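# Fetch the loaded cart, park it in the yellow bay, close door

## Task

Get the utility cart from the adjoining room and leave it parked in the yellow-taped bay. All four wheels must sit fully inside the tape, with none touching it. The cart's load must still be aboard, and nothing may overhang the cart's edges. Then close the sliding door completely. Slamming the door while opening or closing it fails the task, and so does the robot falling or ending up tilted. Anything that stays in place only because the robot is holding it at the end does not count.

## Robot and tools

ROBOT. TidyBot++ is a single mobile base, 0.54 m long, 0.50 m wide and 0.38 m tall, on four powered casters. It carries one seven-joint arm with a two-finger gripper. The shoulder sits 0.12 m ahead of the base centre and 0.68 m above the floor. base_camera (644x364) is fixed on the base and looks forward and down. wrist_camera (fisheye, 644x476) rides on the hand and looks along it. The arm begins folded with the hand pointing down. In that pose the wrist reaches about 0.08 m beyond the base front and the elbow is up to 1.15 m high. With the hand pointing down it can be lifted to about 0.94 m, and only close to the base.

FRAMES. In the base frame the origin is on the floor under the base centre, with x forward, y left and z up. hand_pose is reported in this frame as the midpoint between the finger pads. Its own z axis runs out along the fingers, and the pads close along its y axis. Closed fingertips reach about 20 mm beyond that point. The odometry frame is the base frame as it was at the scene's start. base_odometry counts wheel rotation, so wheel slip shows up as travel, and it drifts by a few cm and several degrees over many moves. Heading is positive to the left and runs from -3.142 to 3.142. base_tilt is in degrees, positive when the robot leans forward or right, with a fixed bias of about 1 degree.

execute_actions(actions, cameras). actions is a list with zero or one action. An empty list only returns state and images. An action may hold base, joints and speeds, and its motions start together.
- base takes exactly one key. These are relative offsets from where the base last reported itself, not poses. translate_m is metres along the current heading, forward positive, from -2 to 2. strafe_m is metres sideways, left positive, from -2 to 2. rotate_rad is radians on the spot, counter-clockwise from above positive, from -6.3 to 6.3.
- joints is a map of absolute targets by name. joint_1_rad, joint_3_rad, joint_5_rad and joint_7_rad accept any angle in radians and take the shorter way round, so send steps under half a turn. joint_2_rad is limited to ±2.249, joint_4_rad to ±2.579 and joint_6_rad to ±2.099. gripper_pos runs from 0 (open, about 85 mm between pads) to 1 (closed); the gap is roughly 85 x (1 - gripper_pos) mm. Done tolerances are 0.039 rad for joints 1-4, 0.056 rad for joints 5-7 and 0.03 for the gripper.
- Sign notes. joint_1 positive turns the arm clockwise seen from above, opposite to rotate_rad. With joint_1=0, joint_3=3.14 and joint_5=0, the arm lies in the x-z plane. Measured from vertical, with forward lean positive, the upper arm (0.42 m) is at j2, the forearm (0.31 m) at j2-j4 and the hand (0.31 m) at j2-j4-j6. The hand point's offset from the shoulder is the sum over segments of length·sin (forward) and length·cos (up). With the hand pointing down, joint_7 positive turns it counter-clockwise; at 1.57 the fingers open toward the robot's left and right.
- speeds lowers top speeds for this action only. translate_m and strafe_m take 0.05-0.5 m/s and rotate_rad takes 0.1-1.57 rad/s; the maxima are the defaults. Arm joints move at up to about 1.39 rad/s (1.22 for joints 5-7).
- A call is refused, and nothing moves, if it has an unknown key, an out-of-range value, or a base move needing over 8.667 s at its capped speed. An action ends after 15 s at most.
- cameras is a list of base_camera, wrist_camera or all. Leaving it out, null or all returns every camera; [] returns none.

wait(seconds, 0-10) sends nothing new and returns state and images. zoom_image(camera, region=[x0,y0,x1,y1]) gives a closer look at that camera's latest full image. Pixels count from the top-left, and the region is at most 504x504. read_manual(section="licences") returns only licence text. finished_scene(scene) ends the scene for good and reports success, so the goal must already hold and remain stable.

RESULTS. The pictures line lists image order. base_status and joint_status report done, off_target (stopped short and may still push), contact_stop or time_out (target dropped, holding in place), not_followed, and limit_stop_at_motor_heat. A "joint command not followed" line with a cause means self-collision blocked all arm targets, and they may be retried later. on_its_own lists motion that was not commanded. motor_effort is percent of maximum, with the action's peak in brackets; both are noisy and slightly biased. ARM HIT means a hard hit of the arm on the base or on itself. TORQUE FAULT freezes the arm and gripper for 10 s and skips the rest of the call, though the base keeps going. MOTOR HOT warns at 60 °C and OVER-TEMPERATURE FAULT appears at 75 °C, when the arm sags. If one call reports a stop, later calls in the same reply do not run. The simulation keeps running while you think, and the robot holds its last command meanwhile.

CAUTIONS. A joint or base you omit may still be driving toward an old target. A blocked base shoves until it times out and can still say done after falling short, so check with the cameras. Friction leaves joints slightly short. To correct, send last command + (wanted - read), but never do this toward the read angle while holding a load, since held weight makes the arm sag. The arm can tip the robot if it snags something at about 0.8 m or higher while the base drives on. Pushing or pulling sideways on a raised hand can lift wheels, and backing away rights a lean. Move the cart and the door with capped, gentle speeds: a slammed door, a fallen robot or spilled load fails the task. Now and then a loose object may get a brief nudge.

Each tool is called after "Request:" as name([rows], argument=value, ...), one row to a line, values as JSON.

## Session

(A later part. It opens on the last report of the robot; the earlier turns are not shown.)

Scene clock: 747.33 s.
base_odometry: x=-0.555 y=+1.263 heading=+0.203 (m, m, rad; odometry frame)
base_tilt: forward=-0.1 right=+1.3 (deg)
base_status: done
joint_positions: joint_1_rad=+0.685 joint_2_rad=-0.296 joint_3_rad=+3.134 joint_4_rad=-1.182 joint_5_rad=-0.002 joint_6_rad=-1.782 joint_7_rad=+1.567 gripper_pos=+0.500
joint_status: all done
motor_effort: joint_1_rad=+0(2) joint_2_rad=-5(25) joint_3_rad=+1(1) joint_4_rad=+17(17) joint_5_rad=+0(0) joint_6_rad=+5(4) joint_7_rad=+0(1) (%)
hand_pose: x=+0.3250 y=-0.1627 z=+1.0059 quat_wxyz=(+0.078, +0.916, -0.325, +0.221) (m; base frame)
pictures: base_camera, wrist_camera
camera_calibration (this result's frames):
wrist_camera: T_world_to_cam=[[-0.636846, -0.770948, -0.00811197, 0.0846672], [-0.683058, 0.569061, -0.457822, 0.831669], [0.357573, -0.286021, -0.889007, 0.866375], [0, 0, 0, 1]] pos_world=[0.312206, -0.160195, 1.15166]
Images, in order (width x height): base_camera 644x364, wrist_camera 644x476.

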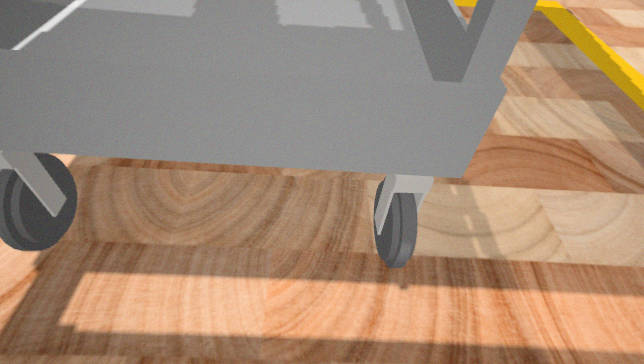

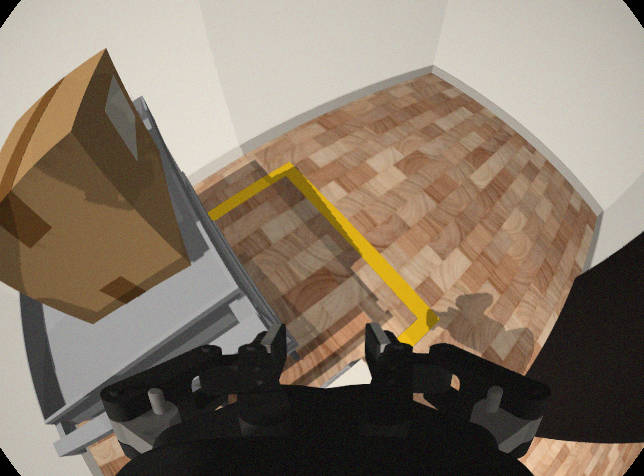

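Request:
execute_actions(actions=[])

Scene clock: 768.90 s.
base_odometry: x=-0.555 y=+1.263 heading=+0.203 (m, m, rad; odometry frame)
base_tilt: forward=-0.2 right=+1.4 (deg)
base_status: done
joint_positions: joint_1_rad=+0.685 joint_2_rad=-0.296 joint_3_rad=+3.134 joint_4_rad=-1.182 joint_5_rad=-0.002 joint_6_rad=-1.782 joint_7_rad=+1.567 gripper_pos=+0.500
joint_status: all done
motor_effort: joint_1_rad=+1(2) joint_2_rad=-5(25) joint_3_rad=+0(1) joint_4_rad=+16(17) joint_5_rad=-1(0) joint_6_rad=+5(4) joint_7_rad=+0(1) (%)
hand_pose: x=+0.3250 y=-0.1627 z=+1.0059 quat_wxyz=(+0.078, +0.916, -0.325, +0.221) (m; base frame)
pictures: base_camera, wrist_camera
camera_calibration (this result's frames):
wrist_camera: T_world_to_cam=[[-0.636846, -0.770948, -0.00811147, 0.0846667], [-0.683076, 0.569075, -0.457778, 0.831622], [0.357539, -0.285994, -0.889029, 0.866396], [0, 0, 0, 1]] pos_world=[0.312209, -0.160198, 1.15164]
Images, in order (width x height): base_camera 644x364, wrist_camera 644x476.

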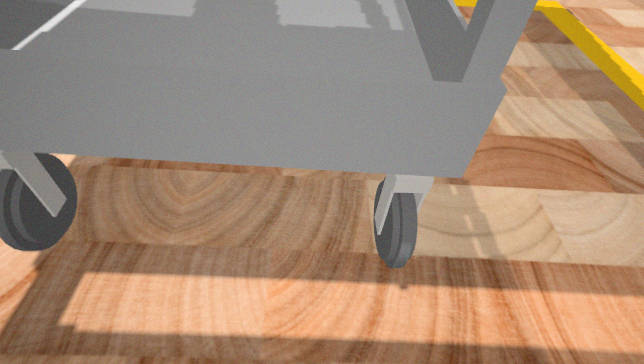

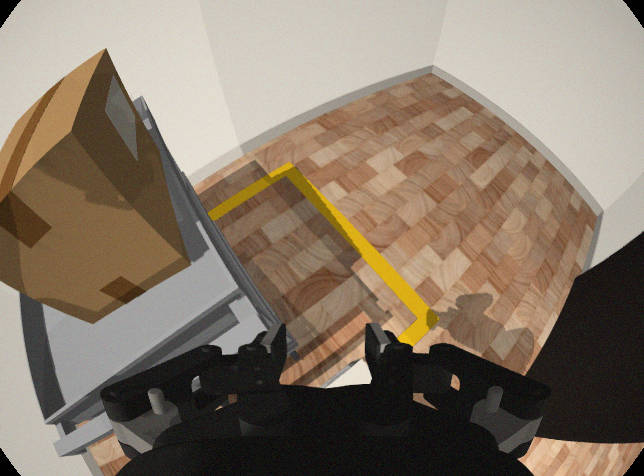

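Request:
execute_actions([
  {"base": {"strafe_m": -0.56}, "joints": {"joint_1_rad": 3.155, "joint_2_rad": -0.6, "joint_3_rad": 3.14, "joint_4_rad": -1.87, "joint_5_rad": 0.0, "joint_6_rad": -0.29, "joint_7_rad": 1.59, "gripper_pos": 0.0}},
])

Scene clock: 787.27 s.
base_odometry: x=-0.441 y=+0.714 heading=+0.203 (m, m, rad; odometry frame)
base_tilt: forward=-0.1 right=+1.3 (deg)
base_status: done
joint_positions: joint_1_rad=+3.141 joint_2_rad=-0.586 joint_3_rad=+3.134 joint_4_rad=-1.853 joint_5_rad=-0.002 joint_6_rad=-0.321 joint_7_rad=+1.567 gripper_pos=+0.000
joint_status: all done
motor_effort: joint_1_rad=+0(2) joint_2_rad=-1(9) joint_3_rad=+0(2) joint_4_rad=+22(23) joint_5_rad=-1(1) joint_6_rad=+10(10) joint_7_rad=+0(1) (%)
hand_pose: x=-0.2596 y=-0.0056 z=+1.1208 quat_wxyz=(+0.701, +0.002, -0.713, +0.003) (m; base frame)
pictures: base_camera, wrist_camera
camera_calibration (this result's frames):
wrist_camera: T_world_to_cam=[[-0.00840632, 0.999873, -0.0135409, 0.0135908], [0.015288, -0.0134113, -0.999793, 1.18101], [-0.999848, -0.0086116, -0.0151733, -0.107779], [0, 0, 0, 1]] pos_world=[-0.125703, 0.00132163, 1.17931]
Images, in order (width x height): base_camera 644x364, wrist_camera 644x476.

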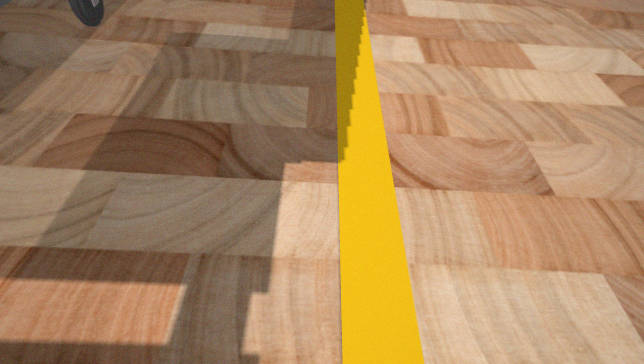

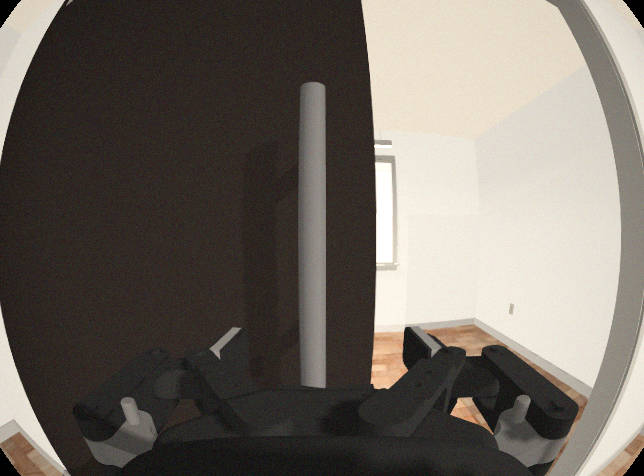

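Request:
execute_actions([
  {"base": {"strafe_m": -0.01}, "joints": {"joint_2_rad": -0.297, "joint_4_rad": -1.748, "joint_6_rad": -0.092}},
], cameras=["wrist_camera"])

Scene clock: 799.73 s.
base_odometry: x=-0.439 y=+0.704 heading=+0.204 (m, m, rad; odometry frame)
base_tilt: forward=-0.1 right=+1.3 (deg)
base_status: done
joint_positions: joint_1_rad=+3.141 joint_2_rad=-0.295 joint_3_rad=+3.135 joint_4_rad=-1.766 joint_5_rad=-0.002 joint_6_rad=-0.124 joint_7_rad=+1.567 gripper_pos=+0.000
joint_status: all done
motor_effort: joint_1_rad=+0(0) joint_2_rad=-10(13) joint_3_rad=+0(2) joint_4_rad=+23(24) joint_5_rad=+0(2) joint_6_rad=+9(10) joint_7_rad=+0(0) (%)
hand_pose: x=-0.3827 y=-0.0053 z=+1.1082 quat_wxyz=(+0.698, +0.001, -0.716, +0.003) (m; base frame)
pictures: wrist_camera
camera_calibration (this result's frames):
wrist_camera: T_world_to_cam=[[-0.00788467, 0.999845, -0.0157715, 0.0147214], [0.0220279, -0.0155945, -0.999636, 1.17264], [-0.999726, -0.00822921, -0.0219015, -0.22354], [0, 0, 0, 1]] pos_world=[-0.249193, 0.0017281, 1.16755]
Images, in order (width x height): wrist_camera 644x476.

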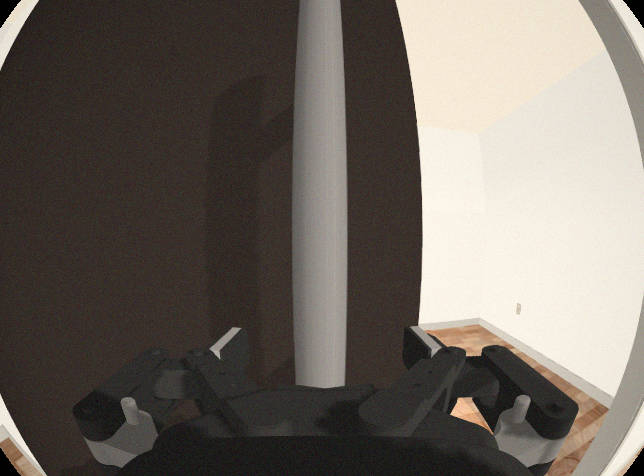

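Request:
execute_actions([
  {"joints": {"gripper_pos": 1.0}},
], cameras=[])

Request:
execute_actions([
  {"base": {"strafe_m": 0.6}, "speeds": {"strafe_m": 0.2}},
])

Scene clock: 804.27 s.
base_odometry: x=-0.439 y=+0.704 heading=+0.204 (m, m, rad; odometry frame)
base_tilt: forward=-0.3 right=+1.3 (deg)
base_status: not commanded
joint_positions: joint_1_rad=+3.141 joint_2_rad=-0.296 joint_3_rad=+3.131 joint_4_rad=-1.766 joint_5_rad=-0.002 joint_6_rad=-0.124 joint_7_rad=+1.567 gripper_pos=+0.750
joint_status: gripper_pos off_target (ended at +0.750, target +1.000)
motor_effort: joint_1_rad=+0(8) joint_2_rad=-11(12) joint_3_rad=+0(10) joint_4_rad=+26(31) joint_5_rad=+0(1) joint_6_rad=+12(16) joint_7_rad=+0(1) (%)
hand_pose: x=-0.3820 y=-0.0083 z=+1.1086 quat_wxyz=(+0.699, +0.003, -0.715, +0.005) (m; base frame)
pictures: none
No camera images: the call's "cameras" was empty. Leave "cameras" out to get every camera's image.

Scene clock: 808.20 s.
base_odometry: x=-0.560 y=+1.292 heading=+0.204 (m, m, rad; odometry frame)
base_tilt: forward=-0.1 right=+1.3 (deg)
base_status: done
joint_positions: joint_1_rad=+3.105 joint_2_rad=-0.327 joint_3_rad=+3.093 joint_4_rad=-1.790 joint_5_rad=-0.002 joint_6_rad=-0.125 joint_7_rad=+1.567 gripper_pos=+0.750
joint_status: not commanded
motor_effort: joint_1_rad=+7(19) joint_2_rad=-2(17) joint_3_rad=+8(22) joint_4_rad=+35(35) joint_5_rad=+2(5) joint_6_rad=+19(19) joint_7_rad=+2(3) (%)
hand_pose: x=-0.3668 y=-0.0481 z=+1.1084 quat_wxyz=(+0.700, +0.033, -0.712, +0.025) (m; base frame)
pictures: base_camera, wrist_camera
camera_calibration (this result's frames):
wrist_camera: T_world_to_cam=[[-0.0838801, 0.996474, -0.00195066, 0.01432], [0.0151766, -0.000679817, -0.999885, 1.17035], [-0.99636, -0.0839, -0.015066, -0.21798], [0, 0, 0, 1]] pos_world=[-0.233748, -0.0317625, 1.16696]
Images, in order (width x height): base_camera 644x364, wrist_camera 644x476.

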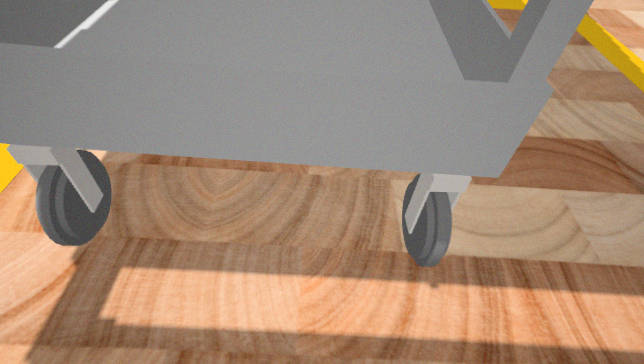

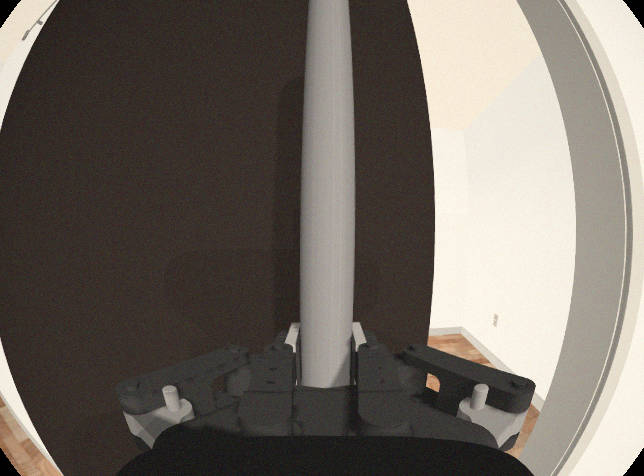

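Request:
execute_actions([
  {"base": {"strafe_m": 0.26}, "speeds": {"strafe_m": 0.13}, "joints": {"joint_2_rad": -0.345, "joint_4_rad": -1.79, "joint_6_rad": -0.125}},
])

Scene clock: 820.27 s.
base_odometry: x=-0.613 y=+1.547 heading=+0.204 (m, m, rad; odometry frame)
base_tilt: forward=-0.2 right=+1.3 (deg)
base_status: done
joint_positions: joint_1_rad=+3.109 joint_2_rad=-0.346 joint_3_rad=+3.097 joint_4_rad=-1.804 joint_5_rad=-0.002 joint_6_rad=-0.127 joint_7_rad=+1.567 gripper_pos=+0.750
joint_status: all done
motor_effort: joint_1_rad=+6(16) joint_2_rad=-6(16) joint_3_rad=+7(19) joint_4_rad=+29(35) joint_5_rad=+1(5) joint_6_rad=+15(19) joint_7_rad=+2(4) (%)
hand_pose: x=-0.3597 y=-0.0435 z=+1.1084 quat_wxyz=(+0.702, +0.030, -0.711, +0.023) (m; base frame)
pictures: base_camera, wrist_camera
camera_calibration (this result's frames):
wrist_camera: T_world_to_cam=[[-0.0761422, 0.997092, -0.00317135, 0.0144586], [0.0119545, -0.00226747, -0.999926, 1.16904], [-0.997025, -0.0761745, -0.0117471, -0.214095], [0, 0, 0, 1]] pos_world=[-0.226332, -0.0280744, 1.16648]
Images, in order (width x height): base_camera 644x364, wrist_camera 644x476.

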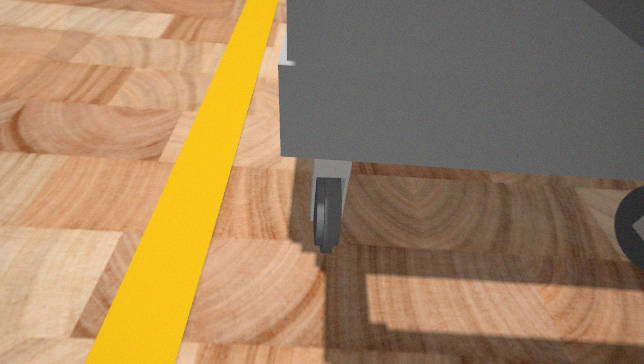

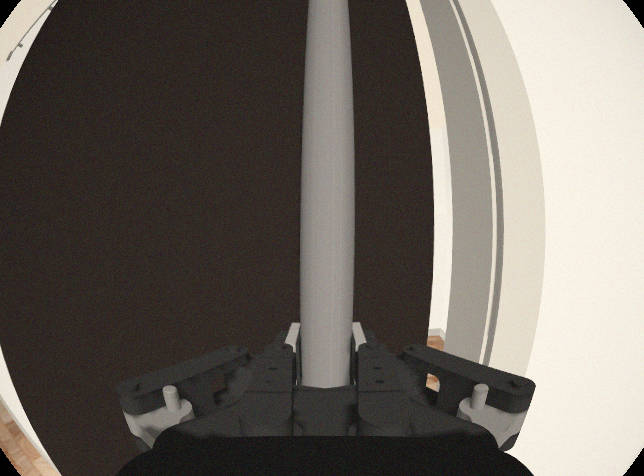

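Request:
execute_actions([
  {"base": {"strafe_m": 0.1}, "speeds": {"strafe_m": 0.06}},
], cameras=["wrist_camera"])

Scene clock: 835.07 s.
base_odometry: x=-0.633 y=+1.645 heading=+0.204 (m, m, rad; odometry frame)
base_tilt: forward=-0.1 right=+1.3 (deg)
base_status: done
joint_positions: joint_1_rad=+3.103 joint_2_rad=-0.349 joint_3_rad=+3.089 joint_4_rad=-1.805 joint_5_rad=-0.002 joint_6_rad=-0.128 joint_7_rad=+1.567 gripper_pos=+0.750
joint_status: not commanded
motor_effort: joint_1_rad=+8(14) joint_2_rad=-6(12) joint_3_rad=+9(15) joint_4_rad=+30(30) joint_5_rad=+3(4) joint_6_rad=+15(15) joint_7_rad=+3(3) (%)
hand_pose: x=-0.3575 y=-0.0513 z=+1.1084 quat_wxyz=(+0.702, +0.036, -0.711, +0.027) (m; base frame)
pictures: wrist_camera
camera_calibration (this result's frames):
wrist_camera: T_world_to_cam=[[-0.0900366, 0.995938, -0.000163525, 0.0140675], [0.0116557, 0.00088954, -0.999932, 1.16904], [-0.99587, -0.0900324, -0.0116885, -0.212796], [0, 0, 0, 1]] pos_world=[-0.224277, -0.0342089, 1.16647]
Images, in order (width x height): wrist_camera 644x476.

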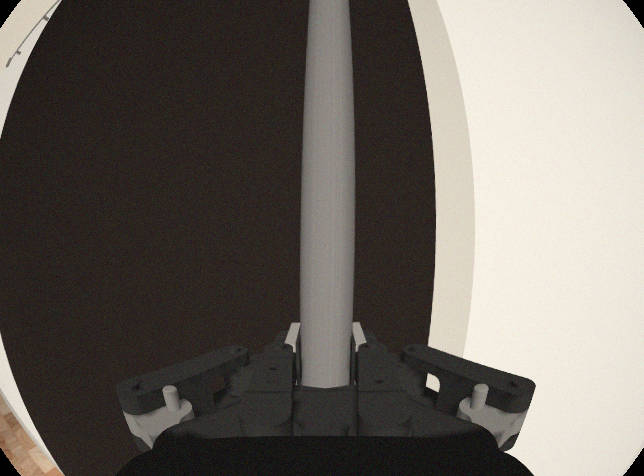

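Request:
execute_actions([
  {"base": {"strafe_m": 0.06}, "speeds": {"strafe_m": 0.05}},
], cameras=["wrist_camera"])

Scene clock: 839.17 s.
base_odometry: x=-0.645 y=+1.703 heading=+0.205 (m, m, rad; odometry frame)
base_tilt: forward=-0.2 right=+1.3 (deg)
base_status: done
joint_positions: joint_1_rad=+3.091 joint_2_rad=-0.347 joint_3_rad=+3.067 joint_4_rad=-1.803 joint_5_rad=-0.002 joint_6_rad=-0.128 joint_7_rad=+1.567 gripper_pos=+0.750
joint_status: not commanded
motor_effort: joint_1_rad=+11(15) joint_2_rad=-9(11) joint_3_rad=+13(17) joint_4_rad=+26(29) joint_5_rad=+4(5) joint_6_rad=+11(15) joint_7_rad=+2(3) (%)
hand_pose: x=-0.3561 y=-0.0703 z=+1.1084 quat_wxyz=(+0.701, +0.050, -0.710, +0.036) (m; base frame)
pictures: wrist_camera
camera_calibration (this result's frames):
wrist_camera: T_world_to_cam=[[-0.122973, 0.992384, 0.00717869, 0.0130101], [0.0112486, 0.00862694, -0.9999, 1.16936], [-0.992346, -0.12288, -0.0122238, -0.213643], [0, 0, 0, 1]] pos_world=[-0.223562, -0.0492514, 1.16654]
Images, in order (width x height): wrist_camera 644x476.

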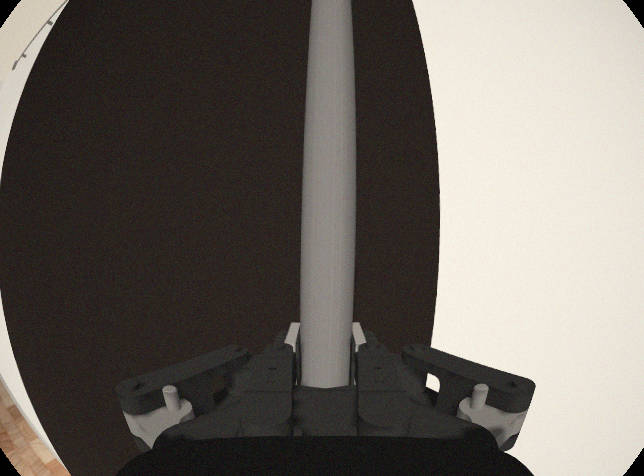

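Request:
execute_actions([
  {"base": {"strafe_m": 0.035}, "speeds": {"strafe_m": 0.05}},
], cameras=[])

Scene clock: 843.27 s.
base_odometry: x=-0.652 y=+1.737 heading=+0.205 (m, m, rad; odometry frame)
base_tilt: forward=-0.1 right=+1.3 (deg)
base_status: done
joint_positions: joint_1_rad=+3.061 joint_2_rad=-0.338 joint_3_rad=+3.033 joint_4_rad=-1.795 joint_5_rad=-0.006 joint_6_rad=-0.128 joint_7_rad=+1.567 gripper_pos=+0.750
joint_status: not commanded
motor_effort: joint_1_rad=+17(20) joint_2_rad=-11(14) joint_3_rad=+20(23) joint_4_rad=+22(26) joint_5_rad=+5(5) joint_6_rad=+8(11) joint_7_rad=+3(4) (%)
hand_pose: x=-0.3536 y=-0.1045 z=+1.1084 quat_wxyz=(+0.699, +0.074, -0.709, +0.055) (m; base frame)
pictures: none
No camera images: the call's "cameras" was empty. Leave "cameras" out to get every camera's image.

Request:
execute_actions([
  {"joints": {"joint_1_rad": 3.07, "joint_3_rad": 3.04, "gripper_pos": 0.0}},
], cameras=["wrist_camera"])

Scene clock: 852.13 s.
base_odometry: x=-0.652 y=+1.738 heading=+0.205 (m, m, rad; odometry frame)
base_tilt: forward=-0.2 right=+1.1 (deg)
base_status: not commanded
joint_positions: joint_1_rad=+3.070 joint_2_rad=-0.338 joint_3_rad=+3.047 joint_4_rad=-1.795 joint_5_rad=-0.006 joint_6_rad=-0.128 joint_7_rad=+1.567 gripper_pos=+0.000
joint_status: all done
motor_effort: joint_1_rad=-1(18) joint_2_rad=-9(12) joint_3_rad=+0(20) joint_4_rad=+23(24) joint_5_rad=-1(4) joint_6_rad=+9(10) joint_7_rad=+0(3) (%)
hand_pose: x=-0.3558 y=-0.0925 z=+1.1089 quat_wxyz=(+0.700, +0.065, -0.710, +0.049) (m; base frame)
pictures: wrist_camera
camera_calibration (this result's frames):
wrist_camera: T_world_to_cam=[[-0.162782, 0.986614, 0.00969056, 0.0175465], [0.0113492, 0.0116932, -0.999867, 1.1704], [-0.986597, -0.16265, -0.0131007, -0.21669], [0, 0, 0, 1]] pos_world=[-0.224213, -0.0662421, 1.16723]
Images, in order (width x height): wrist_camera 644x476.

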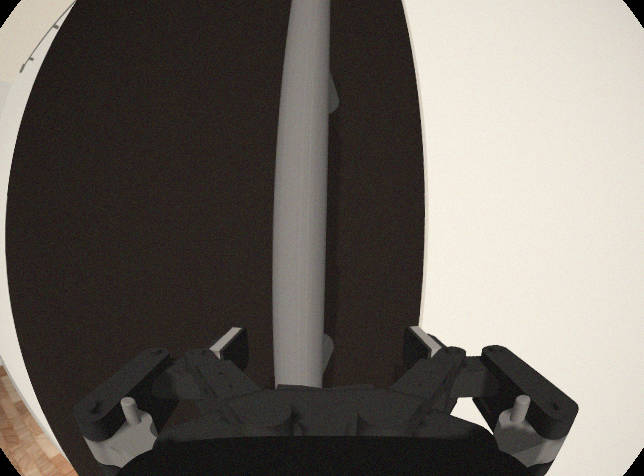

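Request:
execute_actions([
  {"joints": {"joint_2_rad": -0.62, "joint_4_rad": -1.87, "joint_6_rad": -0.33}},
])

Scene clock: 856.33 s.
base_odometry: x=-0.652 y=+1.738 heading=+0.205 (m, m, rad; odometry frame)
base_tilt: forward=-0.1 right=+1.2 (deg)
base_status: not commanded
joint_positions: joint_1_rad=+3.070 joint_2_rad=-0.622 joint_3_rad=+3.047 joint_4_rad=-1.853 joint_5_rad=-0.006 joint_6_rad=-0.299 joint_7_rad=+1.567 gripper_pos=+0.000
joint_status: all done
motor_effort: joint_1_rad=+0(1) joint_2_rad=+0(10) joint_3_rad=+2(1) joint_4_rad=+22(24) joint_5_rad=+0(0) joint_6_rad=+9(9) joint_7_rad=+0(1) (%)
hand_pose: x=-0.2352 y=-0.0807 z=+1.1393 quat_wxyz=(+0.720, +0.069, -0.690, +0.038) (m; base frame)
pictures: base_camera, wrist_camera
camera_calibration (this result's frames):
wrist_camera: T_world_to_cam=[[-0.152657, 0.987698, 0.033895, 0.00012863], [-0.0461969, 0.0271278, -0.998564, 1.18554], [-0.987199, -0.154004, 0.0414873, -0.157046], [0, 0, 0, 1]] pos_world=[-0.100247, -0.0564739, 1.19035]
Images, in order (width x height): base_camera 644x364, wrist_camera 644x476.

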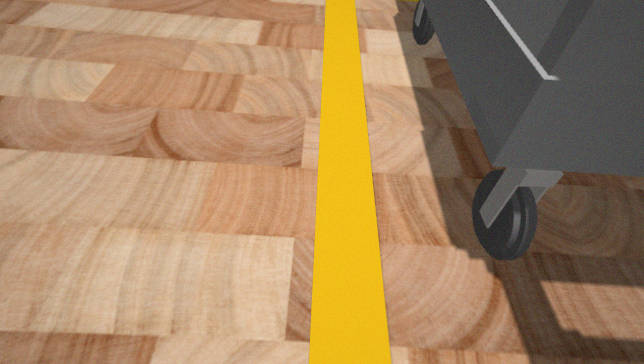

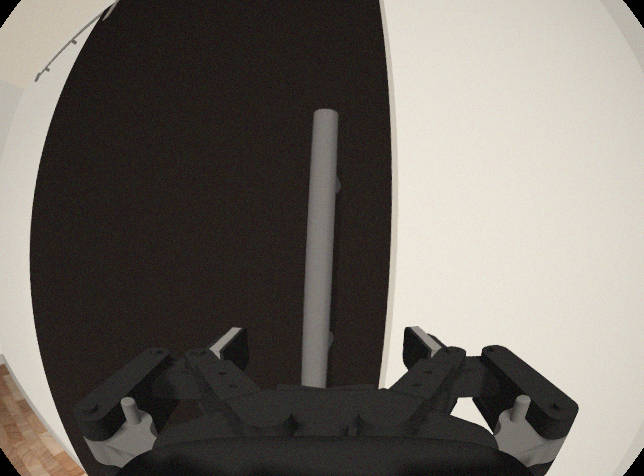

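Request:
execute_actions([
  {"joints": {"joint_1_rad": 1.2, "joint_4_rad": -1.5, "joint_6_rad": -1.2}},
], cameras=["wrist_camera"])

Scene clock: 869.67 s.
base_odometry: x=-0.652 y=+1.738 heading=+0.205 (m, m, rad; odometry frame)
base_tilt: forward=-0.2 right=+1.3 (deg)
base_status: not commanded
joint_positions: joint_1_rad=+1.214 joint_2_rad=-0.622 joint_3_rad=+3.047 joint_4_rad=-1.517 joint_5_rad=-0.006 joint_6_rad=-1.169 joint_7_rad=+1.567 gripper_pos=+0.000
joint_status: all done
motor_effort: joint_1_rad=+0(0) joint_2_rad=+4(4) joint_3_rad=+1(2) joint_4_rad=+19(23) joint_5_rad=+0(0) joint_6_rad=+8(10) joint_7_rad=+1(0) (%)
hand_pose: x=+0.2567 y=-0.2384 z=+1.0712 quat_wxyz=(+0.292, +0.731, -0.451, +0.421) (m; base frame)
pictures: wrist_camera
camera_calibration (this result's frames):
wrist_camera: T_world_to_cam=[[-0.907622, -0.418261, 0.0357732, 0.0898778], [-0.22656, 0.416321, -0.880538, 1.15714], [0.353402, -0.807301, -0.472623, 0.357947], [0, 0, 0, 1]] pos_world=[0.217236, -0.155177, 1.18486]
Images, in order (width x height): wrist_camera 644x476.

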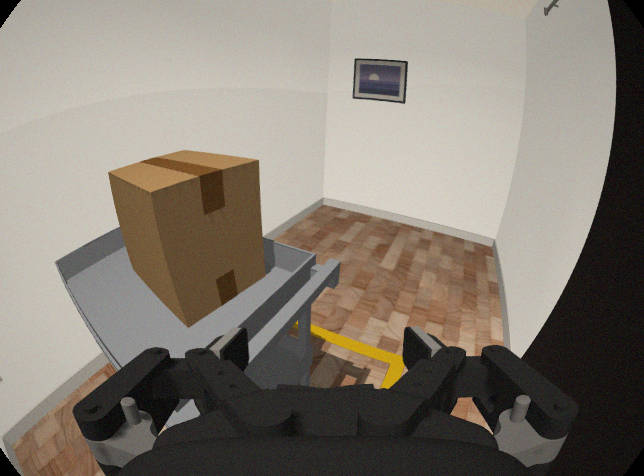

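The box sits well inside the tray rim, and the door is at its stop.

Request:
finished_scene(scene=1)

The scene is finished: the task was done.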